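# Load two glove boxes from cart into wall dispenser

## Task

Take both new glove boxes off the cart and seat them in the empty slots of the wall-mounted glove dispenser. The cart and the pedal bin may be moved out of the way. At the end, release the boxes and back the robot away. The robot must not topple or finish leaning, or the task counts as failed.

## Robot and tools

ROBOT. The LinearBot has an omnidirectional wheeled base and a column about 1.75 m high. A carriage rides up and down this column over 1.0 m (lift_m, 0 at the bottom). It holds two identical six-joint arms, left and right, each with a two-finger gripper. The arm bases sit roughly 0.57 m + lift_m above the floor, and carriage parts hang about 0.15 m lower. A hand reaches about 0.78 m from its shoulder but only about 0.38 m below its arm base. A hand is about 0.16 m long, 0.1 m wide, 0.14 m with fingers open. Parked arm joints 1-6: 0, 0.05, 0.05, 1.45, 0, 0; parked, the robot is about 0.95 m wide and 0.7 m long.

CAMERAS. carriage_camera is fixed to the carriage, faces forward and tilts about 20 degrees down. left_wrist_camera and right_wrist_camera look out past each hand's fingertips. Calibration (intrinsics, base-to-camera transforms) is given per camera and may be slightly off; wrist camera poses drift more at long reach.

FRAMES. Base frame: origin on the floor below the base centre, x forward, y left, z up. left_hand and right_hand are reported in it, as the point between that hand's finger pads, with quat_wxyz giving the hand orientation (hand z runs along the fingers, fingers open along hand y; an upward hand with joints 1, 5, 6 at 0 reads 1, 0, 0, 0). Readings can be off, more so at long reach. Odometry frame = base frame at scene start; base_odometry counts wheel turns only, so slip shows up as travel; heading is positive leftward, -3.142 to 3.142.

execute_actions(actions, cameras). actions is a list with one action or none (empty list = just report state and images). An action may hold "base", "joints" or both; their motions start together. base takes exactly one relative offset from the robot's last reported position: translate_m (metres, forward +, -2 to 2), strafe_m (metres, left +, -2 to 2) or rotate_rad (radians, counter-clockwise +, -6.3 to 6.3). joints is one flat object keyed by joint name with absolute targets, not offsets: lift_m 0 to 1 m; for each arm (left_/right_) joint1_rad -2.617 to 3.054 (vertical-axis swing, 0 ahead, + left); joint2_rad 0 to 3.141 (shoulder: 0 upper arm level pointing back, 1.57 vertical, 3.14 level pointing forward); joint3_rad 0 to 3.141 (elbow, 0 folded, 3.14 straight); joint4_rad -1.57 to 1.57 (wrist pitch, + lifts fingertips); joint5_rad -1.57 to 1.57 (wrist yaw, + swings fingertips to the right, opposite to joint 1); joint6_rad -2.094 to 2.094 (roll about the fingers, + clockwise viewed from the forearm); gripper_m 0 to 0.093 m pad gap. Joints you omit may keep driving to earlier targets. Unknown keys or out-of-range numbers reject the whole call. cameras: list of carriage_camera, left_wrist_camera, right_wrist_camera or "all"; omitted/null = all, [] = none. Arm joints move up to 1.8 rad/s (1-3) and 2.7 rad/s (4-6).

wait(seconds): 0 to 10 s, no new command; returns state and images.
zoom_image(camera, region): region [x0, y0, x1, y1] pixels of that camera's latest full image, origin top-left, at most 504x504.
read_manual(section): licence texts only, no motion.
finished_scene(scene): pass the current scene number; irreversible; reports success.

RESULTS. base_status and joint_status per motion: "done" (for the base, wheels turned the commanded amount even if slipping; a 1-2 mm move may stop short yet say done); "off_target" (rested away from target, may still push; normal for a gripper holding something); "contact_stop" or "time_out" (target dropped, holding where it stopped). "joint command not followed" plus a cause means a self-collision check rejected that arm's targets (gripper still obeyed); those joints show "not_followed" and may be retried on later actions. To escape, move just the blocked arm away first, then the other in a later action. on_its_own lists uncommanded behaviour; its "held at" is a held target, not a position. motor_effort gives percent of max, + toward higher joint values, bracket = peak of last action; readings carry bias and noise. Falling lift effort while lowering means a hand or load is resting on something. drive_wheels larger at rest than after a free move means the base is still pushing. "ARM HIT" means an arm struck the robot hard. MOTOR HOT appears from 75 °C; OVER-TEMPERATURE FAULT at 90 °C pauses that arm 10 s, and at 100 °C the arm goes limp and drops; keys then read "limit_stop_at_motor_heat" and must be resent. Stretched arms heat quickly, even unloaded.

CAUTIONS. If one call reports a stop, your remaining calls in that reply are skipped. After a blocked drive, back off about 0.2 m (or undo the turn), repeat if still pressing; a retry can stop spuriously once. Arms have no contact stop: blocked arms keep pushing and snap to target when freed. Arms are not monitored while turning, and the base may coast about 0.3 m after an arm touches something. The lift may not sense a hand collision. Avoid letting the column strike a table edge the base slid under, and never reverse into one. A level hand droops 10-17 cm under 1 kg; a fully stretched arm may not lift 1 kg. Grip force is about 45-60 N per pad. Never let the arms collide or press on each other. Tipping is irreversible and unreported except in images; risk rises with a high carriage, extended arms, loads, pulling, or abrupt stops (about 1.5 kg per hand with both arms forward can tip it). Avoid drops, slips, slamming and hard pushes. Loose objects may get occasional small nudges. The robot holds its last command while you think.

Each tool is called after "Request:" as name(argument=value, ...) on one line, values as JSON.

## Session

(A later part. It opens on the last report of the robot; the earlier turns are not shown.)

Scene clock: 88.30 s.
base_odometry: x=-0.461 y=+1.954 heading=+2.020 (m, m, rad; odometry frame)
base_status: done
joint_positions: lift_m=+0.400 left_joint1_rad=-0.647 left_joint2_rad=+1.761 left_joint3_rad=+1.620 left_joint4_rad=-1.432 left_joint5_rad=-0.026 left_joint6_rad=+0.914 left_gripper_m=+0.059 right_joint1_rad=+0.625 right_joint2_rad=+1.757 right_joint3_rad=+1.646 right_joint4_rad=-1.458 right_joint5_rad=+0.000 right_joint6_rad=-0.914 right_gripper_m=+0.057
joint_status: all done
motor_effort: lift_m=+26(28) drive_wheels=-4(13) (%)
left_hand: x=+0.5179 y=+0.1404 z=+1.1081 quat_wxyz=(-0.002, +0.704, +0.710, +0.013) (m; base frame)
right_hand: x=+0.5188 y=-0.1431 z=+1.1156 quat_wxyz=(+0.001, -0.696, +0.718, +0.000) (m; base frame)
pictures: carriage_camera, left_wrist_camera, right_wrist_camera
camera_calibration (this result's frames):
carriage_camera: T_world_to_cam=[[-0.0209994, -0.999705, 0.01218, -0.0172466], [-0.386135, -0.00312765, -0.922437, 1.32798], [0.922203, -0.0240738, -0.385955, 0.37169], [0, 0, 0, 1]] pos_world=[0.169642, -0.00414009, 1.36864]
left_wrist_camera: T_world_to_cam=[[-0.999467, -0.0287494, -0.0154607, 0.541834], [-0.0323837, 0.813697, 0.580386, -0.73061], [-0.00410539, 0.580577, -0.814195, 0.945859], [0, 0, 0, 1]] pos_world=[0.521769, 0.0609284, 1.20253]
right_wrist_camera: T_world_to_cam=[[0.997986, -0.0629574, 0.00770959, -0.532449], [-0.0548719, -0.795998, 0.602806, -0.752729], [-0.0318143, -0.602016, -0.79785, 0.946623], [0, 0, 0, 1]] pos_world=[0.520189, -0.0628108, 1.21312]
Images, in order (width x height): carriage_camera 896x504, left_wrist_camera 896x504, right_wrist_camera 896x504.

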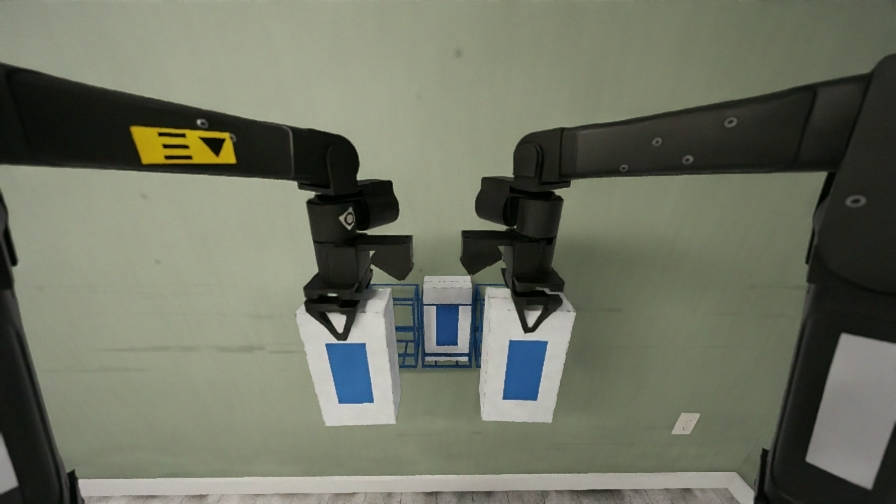

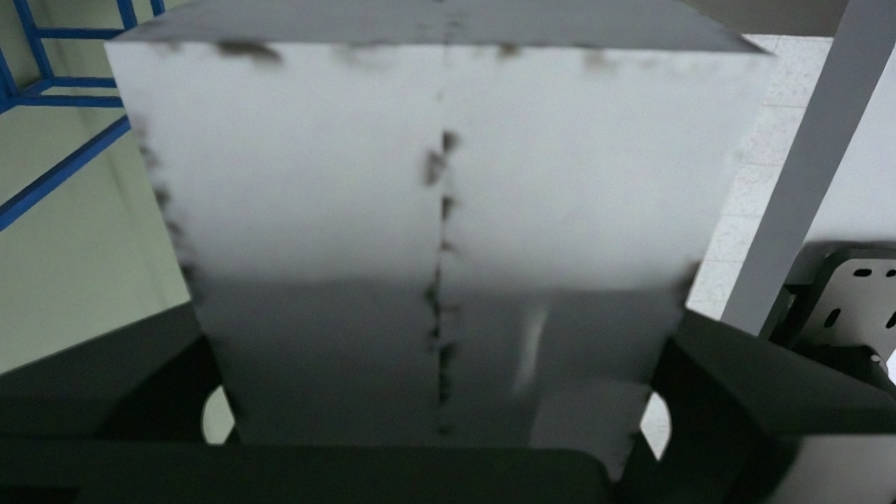

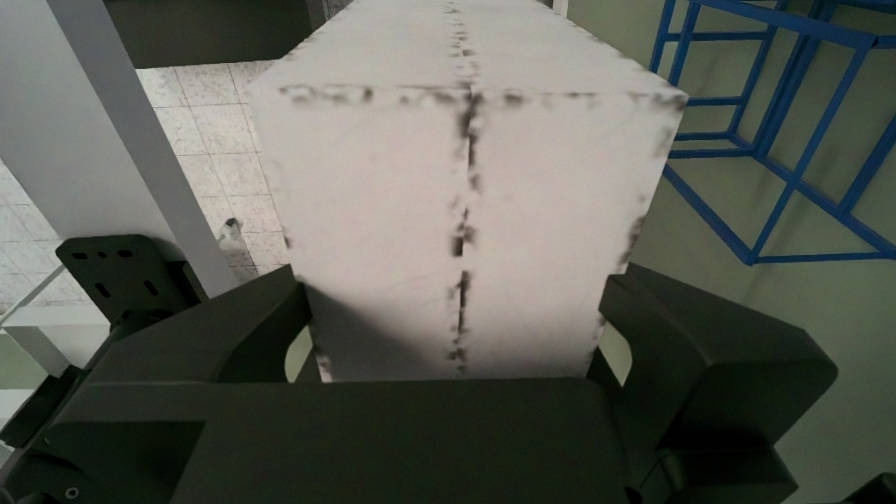

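Request:
execute_actions(actions=[{"base":{"strafe_m":-0.022},"joints":{"lift_m":0.55,"right_joint6_rad":-0.96}}], cameras=[])

Request:
execute_actions(actions=[{"base":{"translate_m":0.17}}])

Request:
zoom_image(camera="carriage_camera", region=[290,340,590,504])

Scene clock: 93.63 s.
base_odometry: x=-0.442 y=+1.964 heading=+2.020 (m, m, rad; odometry frame)
base_status: done
joint_positions: lift_m=+0.550 left_joint1_rad=-0.647 left_joint2_rad=+1.761 left_joint3_rad=+1.620 left_joint4_rad=-1.432 left_joint5_rad=-0.025 left_joint6_rad=+0.914 left_gripper_m=+0.059 right_joint1_rad=+0.627 right_joint2_rad=+1.759 right_joint3_rad=+1.646 right_joint4_rad=-1.460 right_joint5_rad=+0.000 right_joint6_rad=-0.953 right_gripper_m=+0.057
joint_status: all done
motor_effort: lift_m=+33(40) drive_wheels=+2(4) (%)
left_hand: x=+0.5178 y=+0.1404 z=+1.2573 quat_wxyz=(-0.003, +0.704, +0.710, +0.012) (m; base frame)
right_hand: x=+0.5181 y=-0.1428 z=+1.2647 quat_wxyz=(-0.001, -0.710, +0.704, +0.000) (m; base frame)
pictures: none
No camera images: the call's "cameras" was empty. Leave "cameras" out to get every camera's image.

Scene clock: 95.57 s.
base_odometry: x=-0.515 y=+2.117 heading=+2.020 (m, m, rad; odometry frame)
base_status: done
joint_positions: lift_m=+0.550 left_joint1_rad=-0.647 left_joint2_rad=+1.761 left_joint3_rad=+1.620 left_joint4_rad=-1.430 left_joint5_rad=-0.025 left_joint6_rad=+0.914 left_gripper_m=+0.059 right_joint1_rad=+0.627 right_joint2_rad=+1.759 right_joint3_rad=+1.646 right_joint4_rad=-1.458 right_joint5_rad=+0.000 right_joint6_rad=-0.953 right_gripper_m=+0.057
joint_status: not commanded
motor_effort: lift_m=+33(33) drive_wheels=-3(8) (%)
left_hand: x=+0.5181 y=+0.1401 z=+1.2573 quat_wxyz=(-0.002, +0.704, +0.710, +0.012) (m; base frame)
right_hand: x=+0.5185 y=-0.1425 z=+1.2647 quat_wxyz=(+0.000, -0.710, +0.704, +0.000) (m; base frame)
pictures: carriage_camera, left_wrist_camera, right_wrist_camera
camera_calibration (this result's frames):
carriage_camera: T_world_to_cam=[[-0.0209994, -0.999705, 0.01218, -0.0190667], [-0.386135, -0.00312765, -0.922437, 1.46582], [0.922203, -0.0240738, -0.385955, 0.429366], [0, 0, 0, 1]] pos_world=[0.169642, -0.00414009, 1.51808]
left_wrist_camera: T_world_to_cam=[[-0.999477, -0.0283769, -0.0155118, 0.54436], [-0.0321122, 0.814017, 0.579953, -0.816646], [-0.00383038, 0.580148, -0.814502, 1.06779], [0, 0, 0, 1]] pos_world=[0.521941, 0.0607373, 1.35177]
right_wrist_camera: T_world_to_cam=[[0.999741, -0.0217958, 0.00660967, -0.526862], [-0.0213706, -0.797328, 0.603168, -0.86018], [-0.00787643, -0.603153, -0.797587, 1.05301], [0, 0, 0, 1]] pos_world=[0.516637, -0.0622038, 1.36218]
Images, in order (width x height): carriage_camera 896x504, left_wrist_camera 896x504, right_wrist_camera 896x504.

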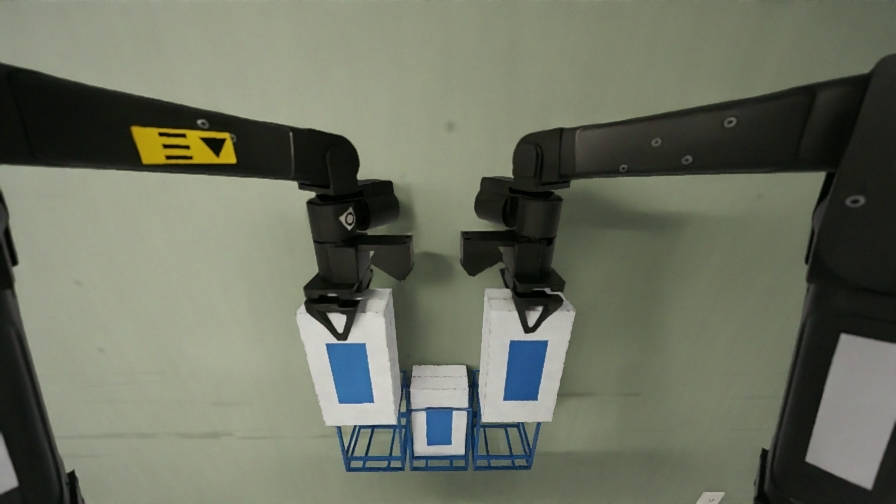

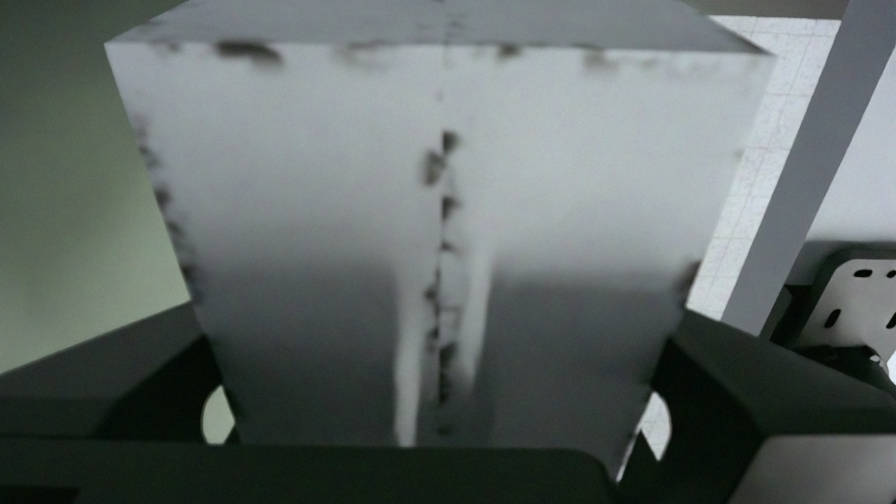

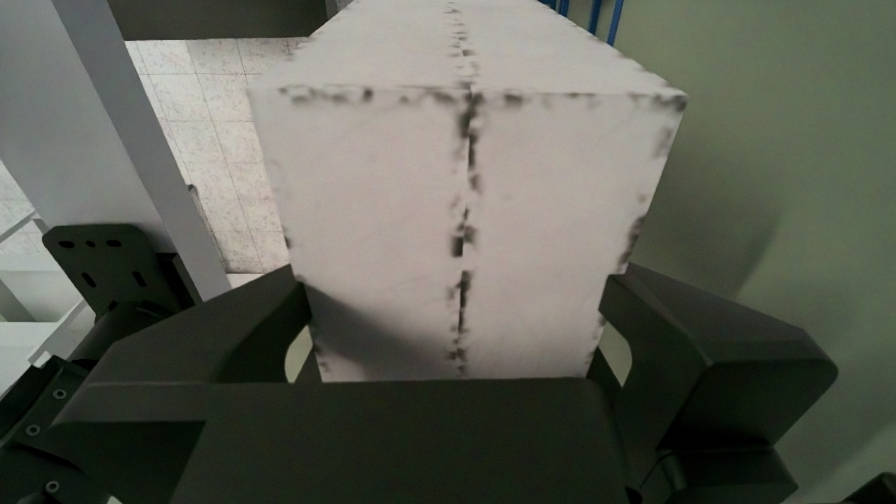

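Region (290, 340, 590, 504) of carriage_camera's 896x504 image, scaled by 1.680, with more detail than that image has; it fills the top 276 rows of this view, and the rest is white.

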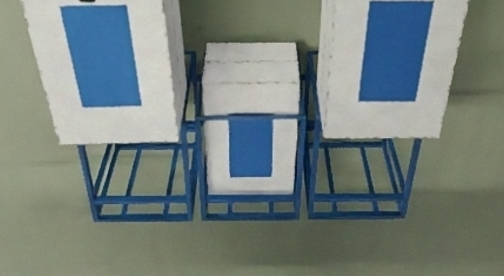

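Request:
execute_actions(actions=[{"base":{"translate_m":0.045},"joints":{"lift_m":0.53}}])

Request:
zoom_image(camera="carriage_camera", region=[290,340,590,504])

Scene clock: 100.40 s.
base_odometry: x=-0.535 y=+2.158 heading=+2.019 (m, m, rad; odometry frame)
base_status: done
joint_positions: lift_m=+0.530 left_joint1_rad=-0.648 left_joint2_rad=+1.764 left_joint3_rad=+1.620 left_joint4_rad=-1.428 left_joint5_rad=-0.026 left_joint6_rad=+0.915 left_gripper_m=+0.059 right_joint1_rad=+0.633 right_joint2_rad=+1.756 right_joint3_rad=+1.646 right_joint4_rad=-1.466 right_joint5_rad=+0.001 right_joint6_rad=-0.954 right_gripper_m=+0.057
joint_status: all done
motor_effort: lift_m=+27(27) drive_wheels=-3(5) (%)
left_hand: x=+0.5187 y=+0.1396 z=+1.2370 quat_wxyz=(-0.002, +0.704, +0.710, +0.013) (m; base frame)
right_hand: x=+0.5158 y=-0.1424 z=+1.2459 quat_wxyz=(-0.003, -0.713, +0.702, +0.000) (m; base frame)
pictures: carriage_camera, left_wrist_camera, right_wrist_camera
camera_calibration (this result's frames):
carriage_camera: T_world_to_cam=[[-0.0209994, -0.999705, 0.01218, -0.0188295], [-0.386135, -0.00312765, -0.922437, 1.44786], [0.922203, -0.0240738, -0.385955, 0.421848], [0, 0, 0, 1]] pos_world=[0.169642, -0.00414009, 1.4986]
left_wrist_camera: T_world_to_cam=[[-0.999502, -0.0272227, -0.0159808, 0.544999], [-0.0314425, 0.813697, 0.580439, -0.805324], [-0.00279754, 0.580652, -0.814147, 1.05054], [0, 0, 0, 1]] pos_world=[0.522345, 0.0601253, 1.33145]
right_wrist_camera: T_world_to_cam=[[0.999885, -0.0149052, 0.00296799, -0.518624], [-0.0136474, -0.794663, 0.606897, -0.857043], [-0.00668734, -0.606867, -0.794775, 1.03344], [0, 0, 0, 1]] pos_world=[0.513779, -0.0616314, 1.34303]
Images, in order (width x height): carriage_camera 896x504, left_wrist_camera 896x504, right_wrist_camera 896x504.

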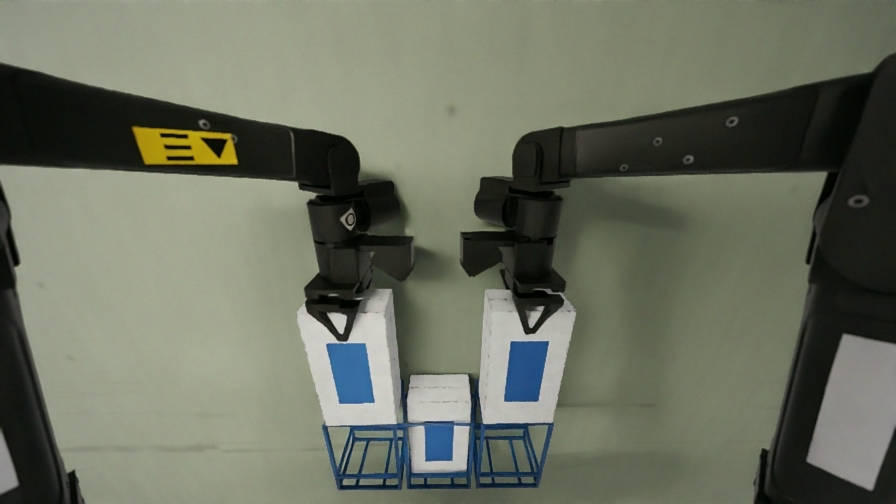

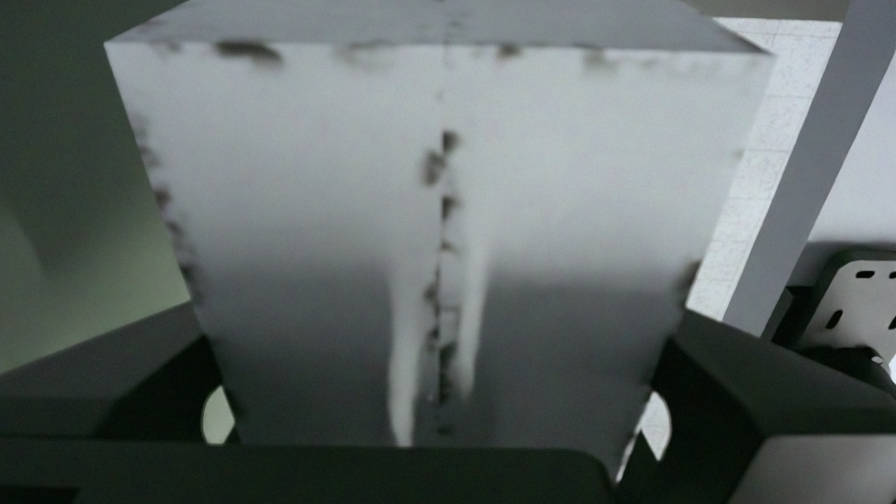

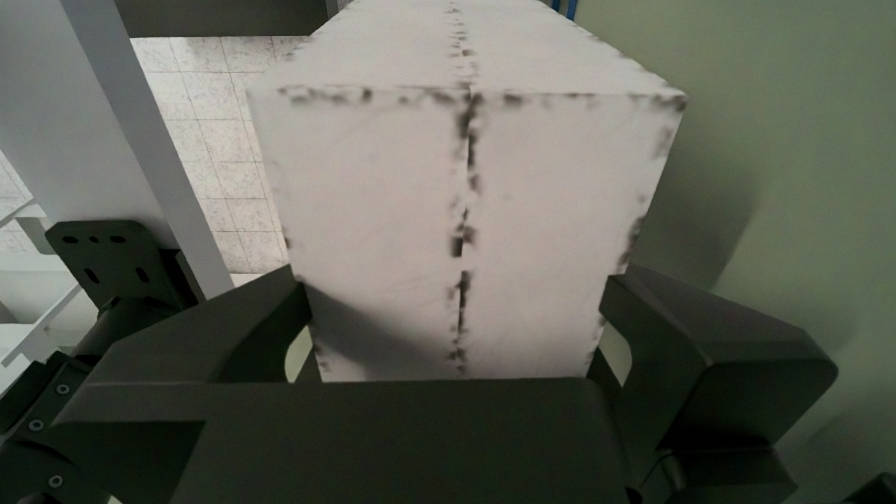

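Region (290, 340, 590, 504) of carriage_camera's 896x504 image, scaled by 1.680, with more detail than that image has; it fills the top 276 rows of this view, and the rest is white.

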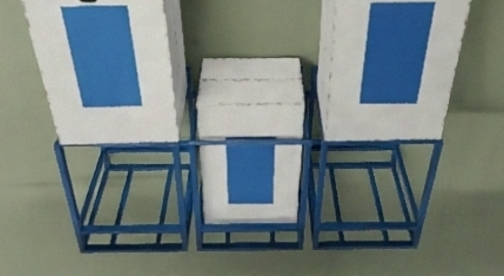

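Request:
execute_actions(actions=[{"base":{"translate_m":-0.2},"joints":{"lift_m":0.62}}], cameras=[])

Request:
execute_actions(actions=[{"base":{"strafe_m":0.24},"joints":{"right_joint1_rad":-1.6}}], cameras=[])

Request:
execute_actions(actions=[{"joints":{"left_joint1_rad":-1.25,"left_joint2_rad":2.3,"left_joint3_rad":2.22,"left_joint4_rad":-1.44,"left_joint5_rad":0,"left_joint6_rad":0.32}}], cameras=[])

Request:
execute_actions(actions=[{"base":{"translate_m":0.31}}])

Scene clock: 115.90 s.
base_odometry: x=-0.448 y=+1.977 heading=+2.019 (m, m, rad; odometry frame)
base_status: done
joint_positions: lift_m=+0.620 left_joint1_rad=-0.648 left_joint2_rad=+1.767 left_joint3_rad=+1.620 left_joint4_rad=-1.432 left_joint5_rad=-0.026 left_joint6_rad=+0.915 left_gripper_m=+0.059 right_joint1_rad=+0.631 right_joint2_rad=+1.756 right_joint3_rad=+1.644 right_joint4_rad=-1.461 right_joint5_rad=+0.001 right_joint6_rad=-0.954 right_gripper_m=+0.057
joint_status: all done
motor_effort: lift_m=+33(40) drive_wheels=-1(5) (%)
left_hand: x=+0.5178 y=+0.1401 z=+1.3256 quat_wxyz=(-0.006, +0.704, +0.710, +0.012) (m; base frame)
right_hand: x=+0.5166 y=-0.1423 z=+1.3348 quat_wxyz=(-0.001, -0.712, +0.702, +0.000) (m; base frame)
pictures: none
No camera images: the call's "cameras" was empty. Leave "cameras" out to get every camera's image.

Scene clock: 118.13 s.
base_odometry: x=-0.664 y=+1.873 heading=+2.019 (m, m, rad; odometry frame)
base_status: done
joint_positions: lift_m=+0.620 left_joint1_rad=-0.648 left_joint2_rad=+1.767 left_joint3_rad=+1.620 left_joint4_rad=-1.433 left_joint5_rad=-0.026 left_joint6_rad=+0.915 left_gripper_m=+0.059 right_joint1_rad=-1.604 right_joint2_rad=+1.756 right_joint3_rad=+1.644 right_joint4_rad=-1.455 right_joint5_rad=+0.004 right_joint6_rad=-0.954 right_gripper_m=+0.057
joint_status: all done
motor_effort: lift_m=+33(33) drive_wheels=-1(4) (%)
left_hand: x=+0.5176 y=+0.1401 z=+1.3256 quat_wxyz=(-0.006, +0.704, +0.710, +0.012) (m; base frame)
right_hand: x=+0.2481 y=-0.6494 z=+1.3348 quat_wxyz=(-0.002, +0.320, +0.948, -0.002) (m; base frame)
pictures: none
No camera images: the call's "cameras" was empty. Leave "cameras" out to get every camera's image.

Scene clock: 119.50 s.
base_odometry: x=-0.664 y=+1.873 heading=+2.019 (m, m, rad; odometry frame)
base_status: not commanded
joint_positions: lift_m=+0.620 left_joint1_rad=-1.253 left_joint2_rad=+2.339 left_joint3_rad=+2.176 left_joint4_rad=-1.428 left_joint5_rad=+0.002 left_joint6_rad=+0.328 left_gripper_m=+0.059 right_joint1_rad=-1.604 right_joint2_rad=+1.756 right_joint3_rad=+1.644 right_joint4_rad=-1.455 right_joint5_rad=+0.004 right_joint6_rad=-0.954 right_gripper_m=+0.057
joint_status: all done
motor_effort: lift_m=+33(34) drive_wheels=+1(2) (%)
left_hand: x=+0.3998 y=-0.0976 z=+1.2526 quat_wxyz=(-0.009, +0.711, +0.704, +0.003) (m; base frame)
right_hand: x=+0.2482 y=-0.6494 z=+1.3348 quat_wxyz=(-0.001, +0.320, +0.948, -0.002) (m; base frame)
pictures: none
No camera images: the call's "cameras" was empty. Leave "cameras" out to get every camera's image.

Scene clock: 122.17 s.
base_odometry: x=-0.799 y=+2.152 heading=+2.020 (m, m, rad; odometry frame)
base_status: done
joint_positions: lift_m=+0.620 left_joint1_rad=-1.249 left_joint2_rad=+2.339 left_joint3_rad=+2.176 left_joint4_rad=-1.432 left_joint5_rad=-0.003 left_joint6_rad=+0.327 left_gripper_m=+0.059 right_joint1_rad=-1.600 right_joint2_rad=+1.756 right_joint3_rad=+1.644 right_joint4_rad=-1.455 right_joint5_rad=-0.001 right_joint6_rad=-0.954 right_gripper_m=+0.057
joint_status: not commanded
motor_effort: lift_m=+33(33) drive_wheels=+3(7) (%)
left_hand: x=+0.4021 y=-0.0959 z=+1.2527 quat_wxyz=(-0.010, +0.709, +0.705, +0.007) (m; base frame)
right_hand: x=+0.2505 y=-0.6495 z=+1.3348 quat_wxyz=(+0.001, +0.317, +0.948, -0.001) (m; base frame)
pictures: carriage_camera, left_wrist_camera, right_wrist_camera
camera_calibration (this result's frames):
carriage_camera: T_world_to_cam=[[-0.0209994, -0.999705, 0.01218, -0.0199192], [-0.386135, -0.00312765, -0.922437, 1.53039], [0.922203, -0.0240738, -0.385955, 0.45638], [0, 0, 0, 1]] pos_world=[0.169642, -0.00414009, 1.58807]
left_wrist_camera: T_world_to_cam=[[-0.999899, -0.0136908, 0.00392943, 0.398812], [-0.00884123, 0.812865, 0.582385, -0.638108], [-0.0111674, 0.582291, -0.812904, 1.20165], [0, 0, 0, 1]] pos_world=[0.40655, -0.175557, 1.34689]
right_wrist_camera: T_world_to_cam=[[-0.626081, -0.779717, 0.00797592, -0.357317], [-0.619855, 0.503872, 0.601575, -0.315259], [-0.473077, 0.371691, -0.798777, 1.5523], [0, 0, 0, 1]] pos_world=[0.315232, -0.69673, 1.43244]
Images, in order (width x height): carriage_camera 896x504, left_wrist_camera 896x504, right_wrist_camera 896x504.

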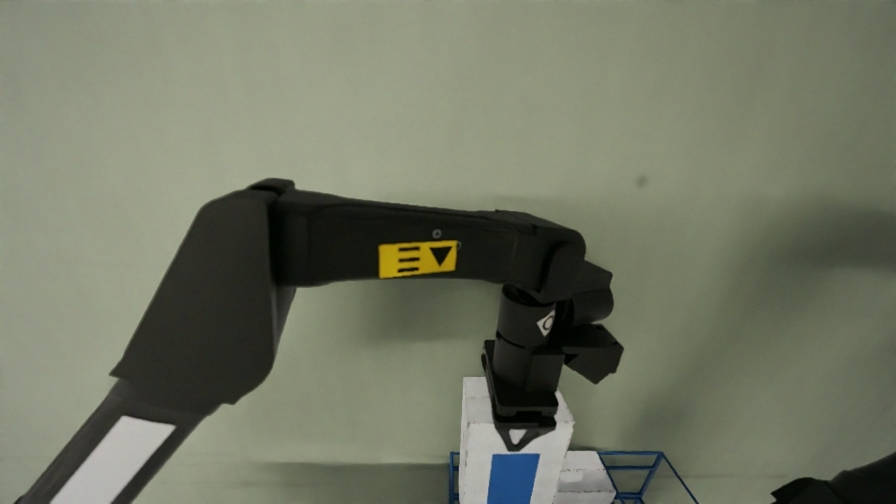

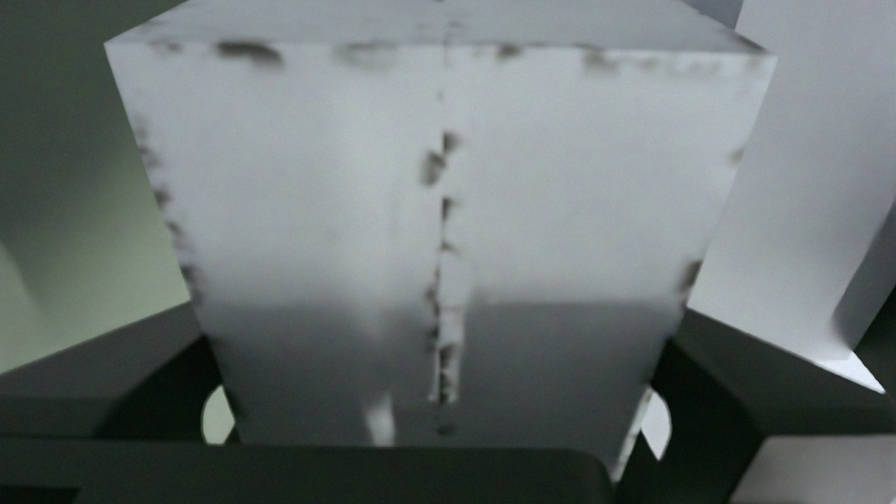

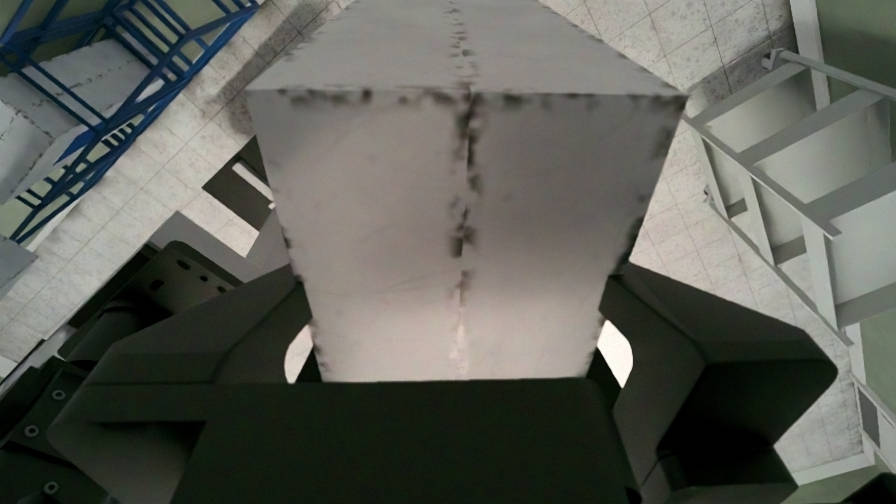

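Request:
execute_actions(actions=[{"base":{"translate_m":0.033},"joints":{"lift_m":0.595,"right_joint6_rad":-0.6}}])

Scene clock: 125.20 s.
base_odometry: x=-0.813 y=+2.182 heading=+2.020 (m, m, rad; odometry frame)
base_status: done
joint_positions: lift_m=+0.595 left_joint1_rad=-1.248 left_joint2_rad=+2.340 left_joint3_rad=+2.176 left_joint4_rad=-1.436 left_joint5_rad=-0.004 left_joint6_rad=+0.327 left_gripper_m=+0.059 right_joint1_rad=-1.598 right_joint2_rad=+1.758 right_joint3_rad=+1.644 right_joint4_rad=-1.457 right_joint5_rad=-0.003 right_joint6_rad=-0.608 right_gripper_m=+0.057
joint_status: all done
motor_effort: lift_m=+26(28) drive_wheels=+2(9) (%)
left_hand: x=+0.4023 y=-0.0946 z=+1.2279 quat_wxyz=(-0.012, +0.708, +0.706, +0.008) (m; base frame)
right_hand: x=+0.2512 y=-0.6493 z=+1.3098 quat_wxyz=(+0.001, +0.475, +0.880, +0.001) (m; base frame)
pictures: carriage_camera, left_wrist_camera, right_wrist_camera
camera_calibration (this result's frames):
carriage_camera: T_world_to_cam=[[-0.0209994, -0.999705, 0.01218, -0.0196214], [-0.386135, -0.00312765, -0.922437, 1.50783], [0.922203, -0.0240738, -0.385955, 0.446941], [0, 0, 0, 1]] pos_world=[0.169642, -0.00414009, 1.56362]
left_wrist_camera: T_world_to_cam=[[-0.999873, -0.0152195, 0.00481072, 0.397936], [-0.00950274, 0.809748, 0.586701, -0.630074], [-0.0128248, 0.586581, -0.809789, 1.17803], [0, 0, 0, 1]] pos_world=[0.407006, -0.17475, 1.3217]
right_wrist_camera: T_world_to_cam=[[-0.852826, -0.522181, 0.00381782, -0.126815], [-0.414656, 0.681625, 0.602866, -0.237709], [-0.317408, 0.512557, -0.797833, 1.58368], [0, 0, 0, 1]] pos_world=[0.295953, -0.715917, 1.4073]
Images, in order (width x height): carriage_camera 896x504, left_wrist_camera 896x504, right_wrist_camera 896x504.

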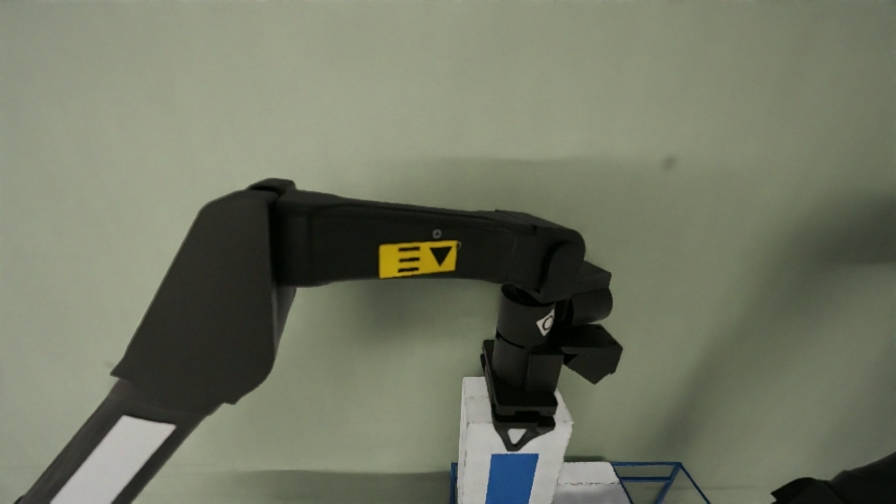

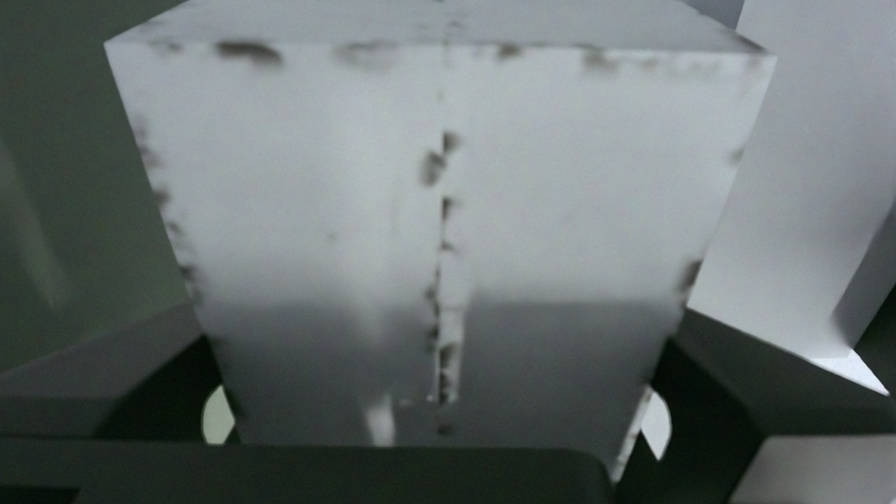

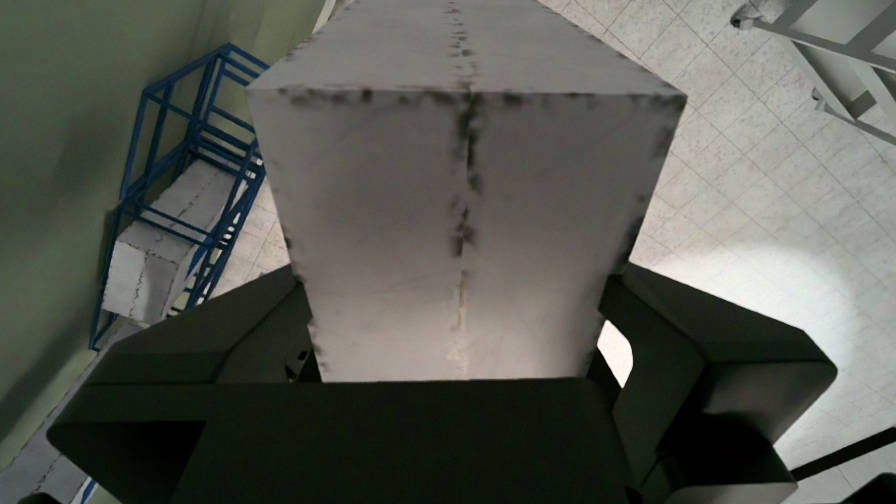

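Request:
execute_actions(actions=[{"joints":{"lift_m":0.55,"right_joint6_rad":-0.85}}])

Scene clock: 129.10 s.
base_odometry: x=-0.813 y=+2.182 heading=+2.020 (m, m, rad; odometry frame)
base_status: not commanded
joint_positions: lift_m=+0.550 left_joint1_rad=-1.247 left_joint2_rad=+2.311 left_joint3_rad=+2.194 left_joint4_rad=-1.449 left_joint5_rad=-0.001 left_joint6_rad=+0.326 left_gripper_m=+0.059 right_joint1_rad=-1.598 right_joint2_rad=+1.759 right_joint3_rad=+1.644 right_joint4_rad=-1.458 right_joint5_rad=-0.002 right_joint6_rad=-0.843 right_gripper_m=+0.057
joint_status: all done
motor_effort: lift_m=+26(26) drive_wheels=-2(3) (%)
left_hand: x=+0.4029 y=-0.0962 z=+1.1997 quat_wxyz=(+0.002, +0.708, +0.707, -0.001) (m; base frame)
right_hand: x=+0.2512 y=-0.6491 z=+1.2646 quat_wxyz=(+0.001, +0.369, +0.929, +0.001) (m; base frame)
pictures: carriage_camera, left_wrist_camera, right_wrist_camera
camera_calibration (this result's frames):
carriage_camera: T_world_to_cam=[[-0.0209994, -0.999705, 0.01218, -0.0190746], [-0.386135, -0.00312765, -0.922437, 1.46642], [0.922203, -0.0240738, -0.385955, 0.429616], [0, 0, 0, 1]] pos_world=[0.169642, -0.00414009, 1.51873]
left_wrist_camera: T_world_to_cam=[[-0.999842, -0.0175089, -0.00291998, 0.407676], [-0.0161452, 0.828654, 0.559528, -0.575133], [-0.00737708, 0.559487, -0.828806, 1.17411], [0, 0, 0, 1]] pos_world=[0.406988, -0.173175, 1.2961]
right_wrist_camera: T_world_to_cam=[[-0.707807, -0.706398, 0.00328392, -0.281939], [-0.561851, 0.565777, 0.603507, -0.249674], [-0.428174, 0.425321, -0.797351, 1.51817], [0, 0, 0, 1]] pos_world=[0.310203, -0.703612, 1.36212]
Images, in order (width x height): carriage_camera 896x504, left_wrist_camera 896x504, right_wrist_camera 896x504.

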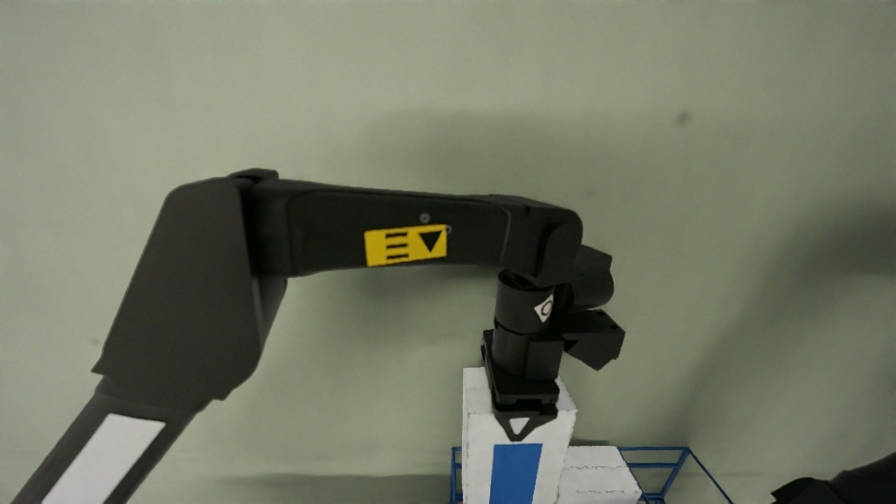

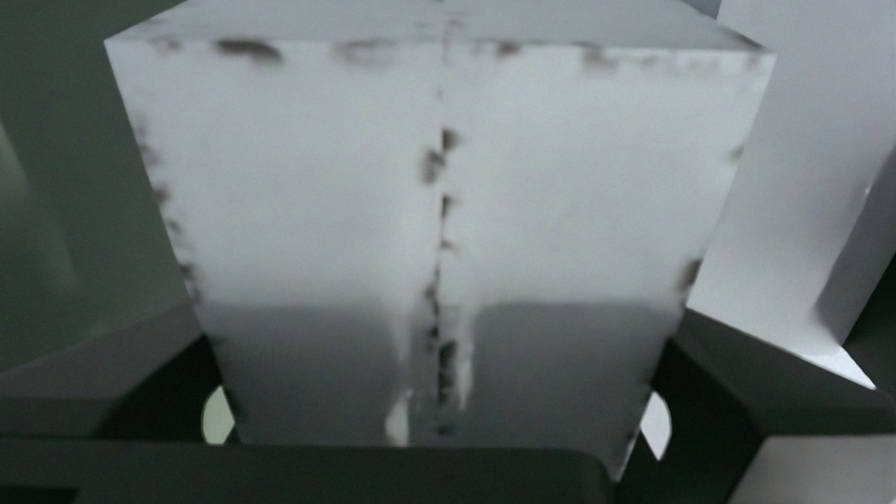

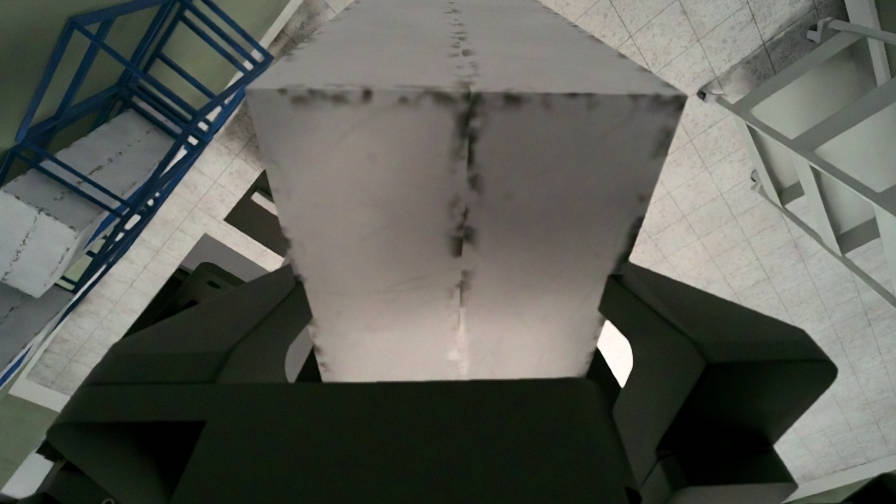

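On the front rail; go further in.

Request:
execute_actions(actions=[{"joints":{"lift_m":0.59}}], cameras=[])

Request:
execute_actions(actions=[{"base":{"translate_m":0.018}}], cameras=[])

Request:
execute_actions(actions=[{"joints":{"lift_m":0.55}}])

Scene clock: 132.70 s.
base_odometry: x=-0.813 y=+2.182 heading=+2.020 (m, m, rad; odometry frame)
base_status: not commanded
joint_positions: lift_m=+0.590 left_joint1_rad=-1.247 left_joint2_rad=+2.329 left_joint3_rad=+2.194 left_joint4_rad=-1.444 left_joint5_rad=-0.002 left_joint6_rad=+0.325 left_gripper_m=+0.059 right_joint1_rad=-1.598 right_joint2_rad=+1.757 right_joint3_rad=+1.644 right_joint4_rad=-1.457 right_joint5_rad=-0.002 right_joint6_rad=-0.844 right_gripper_m=+0.057
joint_status: all done
motor_effort: lift_m=+33(39) drive_wheels=+2(2) (%)
left_hand: x=+0.4032 y=-0.0967 z=+1.2312 quat_wxyz=(-0.004, +0.708, +0.707, +0.003) (m; base frame)
right_hand: x=+0.2511 y=-0.6491 z=+1.3047 quat_wxyz=(+0.001, +0.368, +0.930, +0.000) (m; base frame)
pictures: none
No camera images: the call's "cameras" was empty. Leave "cameras" out to get every camera's image.

Scene clock: 133.53 s.
base_odometry: x=-0.821 y=+2.198 heading=+2.020 (m, m, rad; odometry frame)
base_status: done
joint_positions: lift_m=+0.590 left_joint1_rad=-1.261 left_joint2_rad=+2.329 left_joint3_rad=+2.194 left_joint4_rad=-1.446 left_joint5_rad=-0.005 left_joint6_rad=+0.325 left_gripper_m=+0.059 right_joint1_rad=-1.598 right_joint2_rad=+1.757 right_joint3_rad=+1.644 right_joint4_rad=-1.458 right_joint5_rad=-0.003 right_joint6_rad=-0.844 right_gripper_m=+0.057
joint_status: not commanded
motor_effort: lift_m=+32(32) drive_wheels=+2(13) (%)
left_hand: x=+0.3974 y=-0.0981 z=+1.2312 quat_wxyz=(-0.004, +0.713, +0.702, +0.005) (m; base frame)
right_hand: x=+0.2514 y=-0.6488 z=+1.3047 quat_wxyz=(+0.001, +0.368, +0.930, +0.001) (m; base frame)
pictures: none
No camera images: the call's "cameras" was empty. Leave "cameras" out to get every camera's image.

Scene clock: 134.23 s.
base_odometry: x=-0.821 y=+2.198 heading=+2.020 (m, m, rad; odometry frame)
base_status: not commanded
joint_positions: lift_m=+0.550 left_joint1_rad=-1.260 left_joint2_rad=+2.314 left_joint3_rad=+2.194 left_joint4_rad=-1.456 left_joint5_rad=-0.002 left_joint6_rad=+0.324 left_gripper_m=+0.059 right_joint1_rad=-1.598 right_joint2_rad=+1.759 right_joint3_rad=+1.644 right_joint4_rad=-1.459 right_joint5_rad=-0.003 right_joint6_rad=-0.845 right_gripper_m=+0.057
joint_status: all done
motor_effort: lift_m=+25(26) drive_wheels=+2(2) (%)
left_hand: x=+0.3969 y=-0.0962 z=+1.1984 quat_wxyz=(-0.002, +0.712, +0.702, +0.002) (m; base frame)
right_hand: x=+0.2513 y=-0.6487 z=+1.2648 quat_wxyz=(+0.001, +0.368, +0.930, +0.002) (m; base frame)
pictures: carriage_camera, left_wrist_camera, right_wrist_camera
camera_calibration (this result's frames):
carriage_camera: T_world_to_cam=[[-0.0209994, -0.999705, 0.01218, -0.0190747], [-0.386135, -0.00312765, -0.922437, 1.46643], [0.922203, -0.0240738, -0.385955, 0.429619], [0, 0, 0, 1]] pos_world=[0.169642, -0.00414009, 1.51873]
left_wrist_camera: T_world_to_cam=[[-0.999982, -0.00604806, -0.000548359, 0.400009], [-0.0052898, 0.823128, 0.567831, -0.589273], [-0.00298291, 0.567824, -0.823145, 1.16528], [0, 0, 0, 1]] pos_world=[0.40036, -0.174206, 1.29402]
right_wrist_camera: T_world_to_cam=[[-0.70646, -0.70775, 0.0021905, -0.281442], [-0.56318, 0.564023, 0.603909, -0.25124], [-0.428652, 0.425404, -0.79705, 1.51793], [0, 0, 0, 1]] pos_world=[0.310342, -0.703219, 1.36221]
Images, in order (width x height): carriage_camera 896x504, left_wrist_camera 896x504, right_wrist_camera 896x504.

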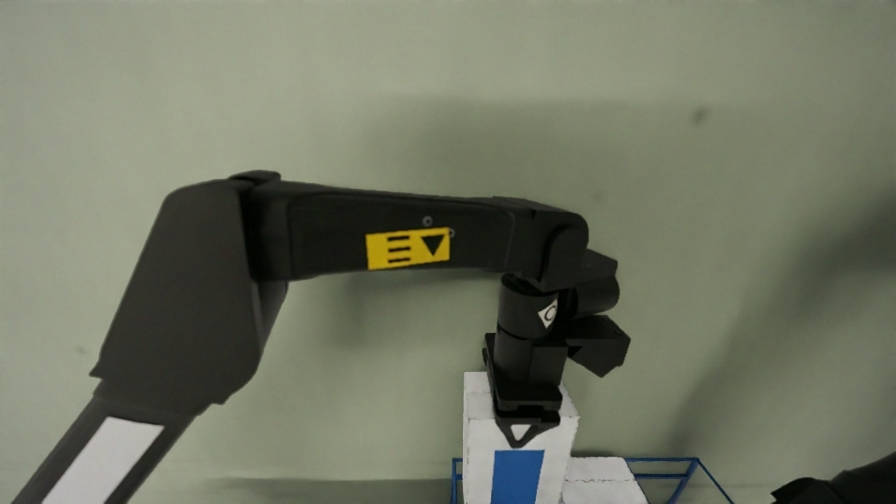

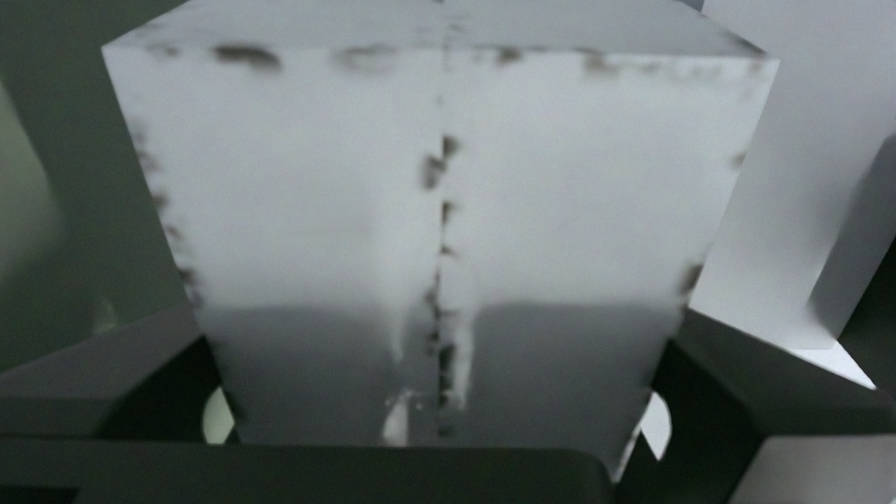

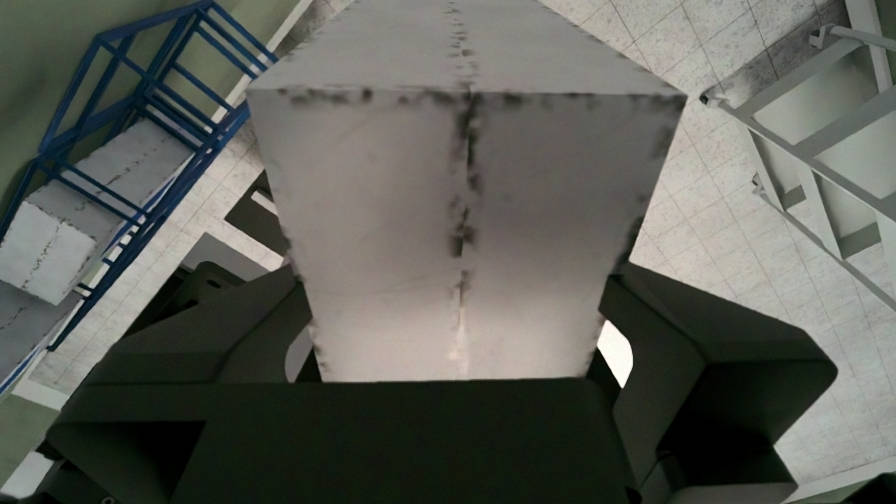

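Request:
execute_actions(actions=[{"base":{"strafe_m":0.011},"joints":{"lift_m":0.58,"left_joint1_rad":-1.27,"left_joint5_rad":-0.04}}], cameras=[])

Request:
execute_actions(actions=[{"joints":{"lift_m":0.53}}])

Scene clock: 138.73 s.
base_odometry: x=-0.831 y=+2.194 heading=+2.020 (m, m, rad; odometry frame)
base_status: done
joint_positions: lift_m=+0.580 left_joint1_rad=-1.266 left_joint2_rad=+2.327 left_joint3_rad=+2.194 left_joint4_rad=-1.446 left_joint5_rad=-0.036 left_joint6_rad=+0.324 left_gripper_m=+0.059 right_joint1_rad=-1.598 right_joint2_rad=+1.759 right_joint3_rad=+1.644 right_joint4_rad=-1.462 right_joint5_rad=-0.002 right_joint6_rad=-0.845 right_gripper_m=+0.057
joint_status: all done
motor_effort: lift_m=+33(40) drive_wheels=-2(8) (%)
left_hand: x=+0.4005 y=-0.0972 z=+1.2223 quat_wxyz=(+0.004, +0.714, +0.700, +0.018) (m; base frame)
right_hand: x=+0.2511 y=-0.6480 z=+1.2941 quat_wxyz=(+0.000, +0.368, +0.930, +0.003) (m; base frame)
pictures: none
No camera images: the call's "cameras" was empty. Leave "cameras" out to get every camera's image.

Scene clock: 139.47 s.
base_odometry: x=-0.831 y=+2.194 heading=+2.020 (m, m, rad; odometry frame)
base_status: not commanded
joint_positions: lift_m=+0.530 left_joint1_rad=-1.266 left_joint2_rad=+2.337 left_joint3_rad=+2.194 left_joint4_rad=-1.436 left_joint5_rad=-0.036 left_joint6_rad=+0.324 left_gripper_m=+0.059 right_joint1_rad=-1.598 right_joint2_rad=+1.757 right_joint3_rad=+1.644 right_joint4_rad=-1.462 right_joint5_rad=-0.002 right_joint6_rad=-0.846 right_gripper_m=+0.057
joint_status: all done
motor_effort: lift_m=+26(26) drive_wheels=+2(3) (%)
left_hand: x=+0.4012 y=-0.0992 z=+1.1683 quat_wxyz=(+0.004, +0.714, +0.700, +0.018) (m; base frame)
right_hand: x=+0.2511 y=-0.6480 z=+1.2451 quat_wxyz=(+0.000, +0.368, +0.930, +0.002) (m; base frame)
pictures: carriage_camera, left_wrist_camera, right_wrist_camera
camera_calibration (this result's frames):
carriage_camera: T_world_to_cam=[[-0.0209994, -0.999705, 0.01218, -0.0188298], [-0.386135, -0.00312765, -0.922437, 1.44788], [0.922203, -0.0240738, -0.385955, 0.421858], [0, 0, 0, 1]] pos_world=[0.169642, -0.00414009, 1.49863]
left_wrist_camera: T_world_to_cam=[[-0.999483, 0.000531471, -0.0321425, 0.441616], [-0.0181855, 0.81515, 0.578964, -0.578319], [0.0265087, 0.579249, -0.814719, 1.12175], [0, 0, 0, 1]] pos_world=[0.401135, -0.178591, 1.26293]
right_wrist_camera: T_world_to_cam=[[-0.705646, -0.708562, 0.0018806, -0.281306], [-0.563387, 0.562674, 0.604974, -0.241993], [-0.42972, 0.425838, -0.796243, 1.50145], [0, 0, 0, 1]] pos_world=[0.310365, -0.702535, 1.34245]
Images, in order (width x height): carriage_camera 896x504, left_wrist_camera 896x504, right_wrist_camera 896x504.

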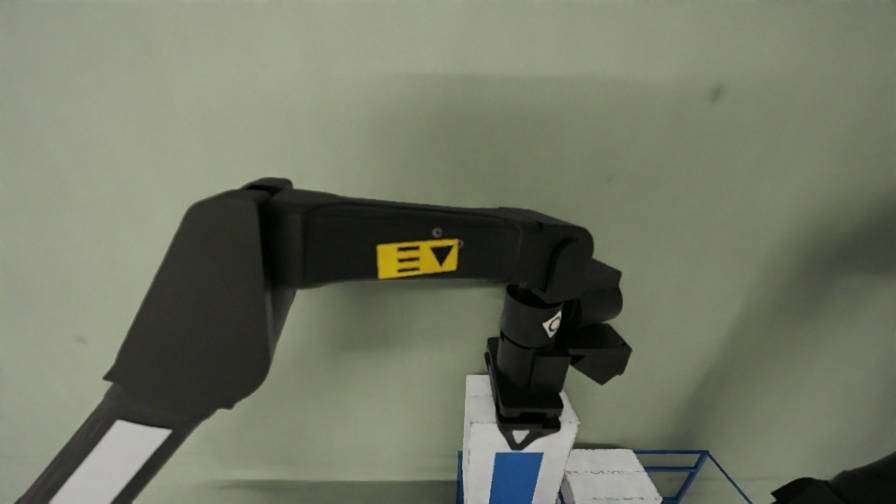

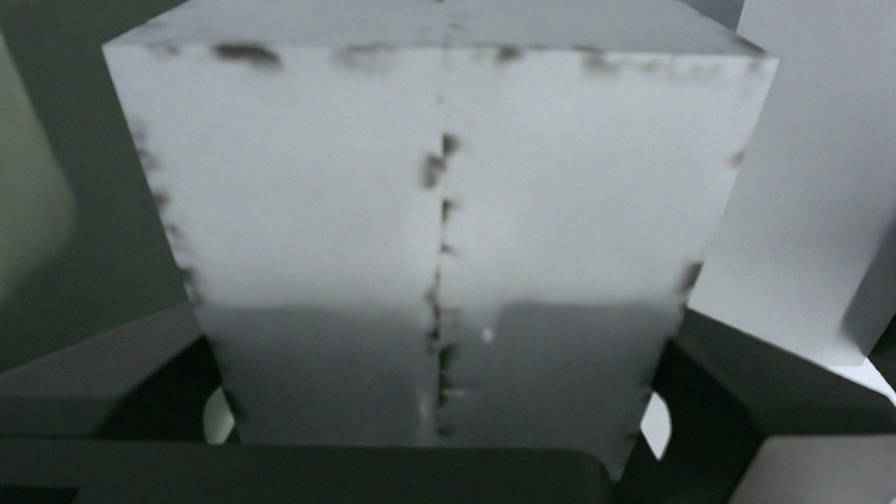

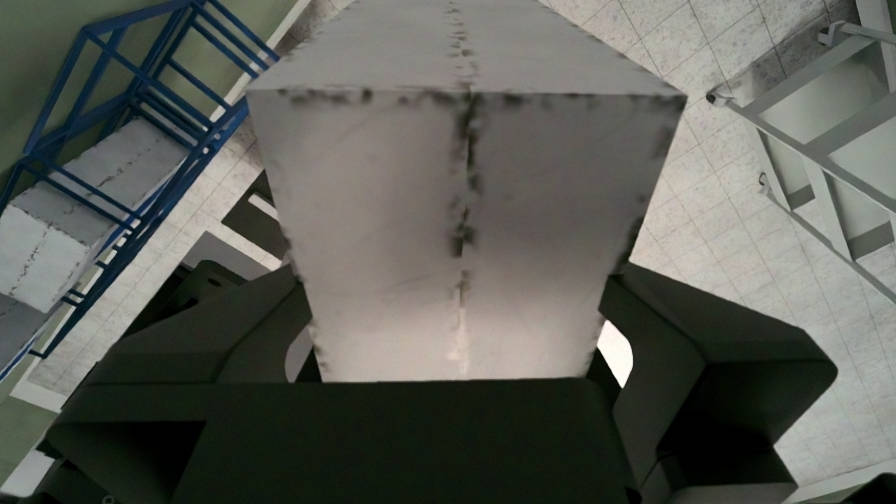

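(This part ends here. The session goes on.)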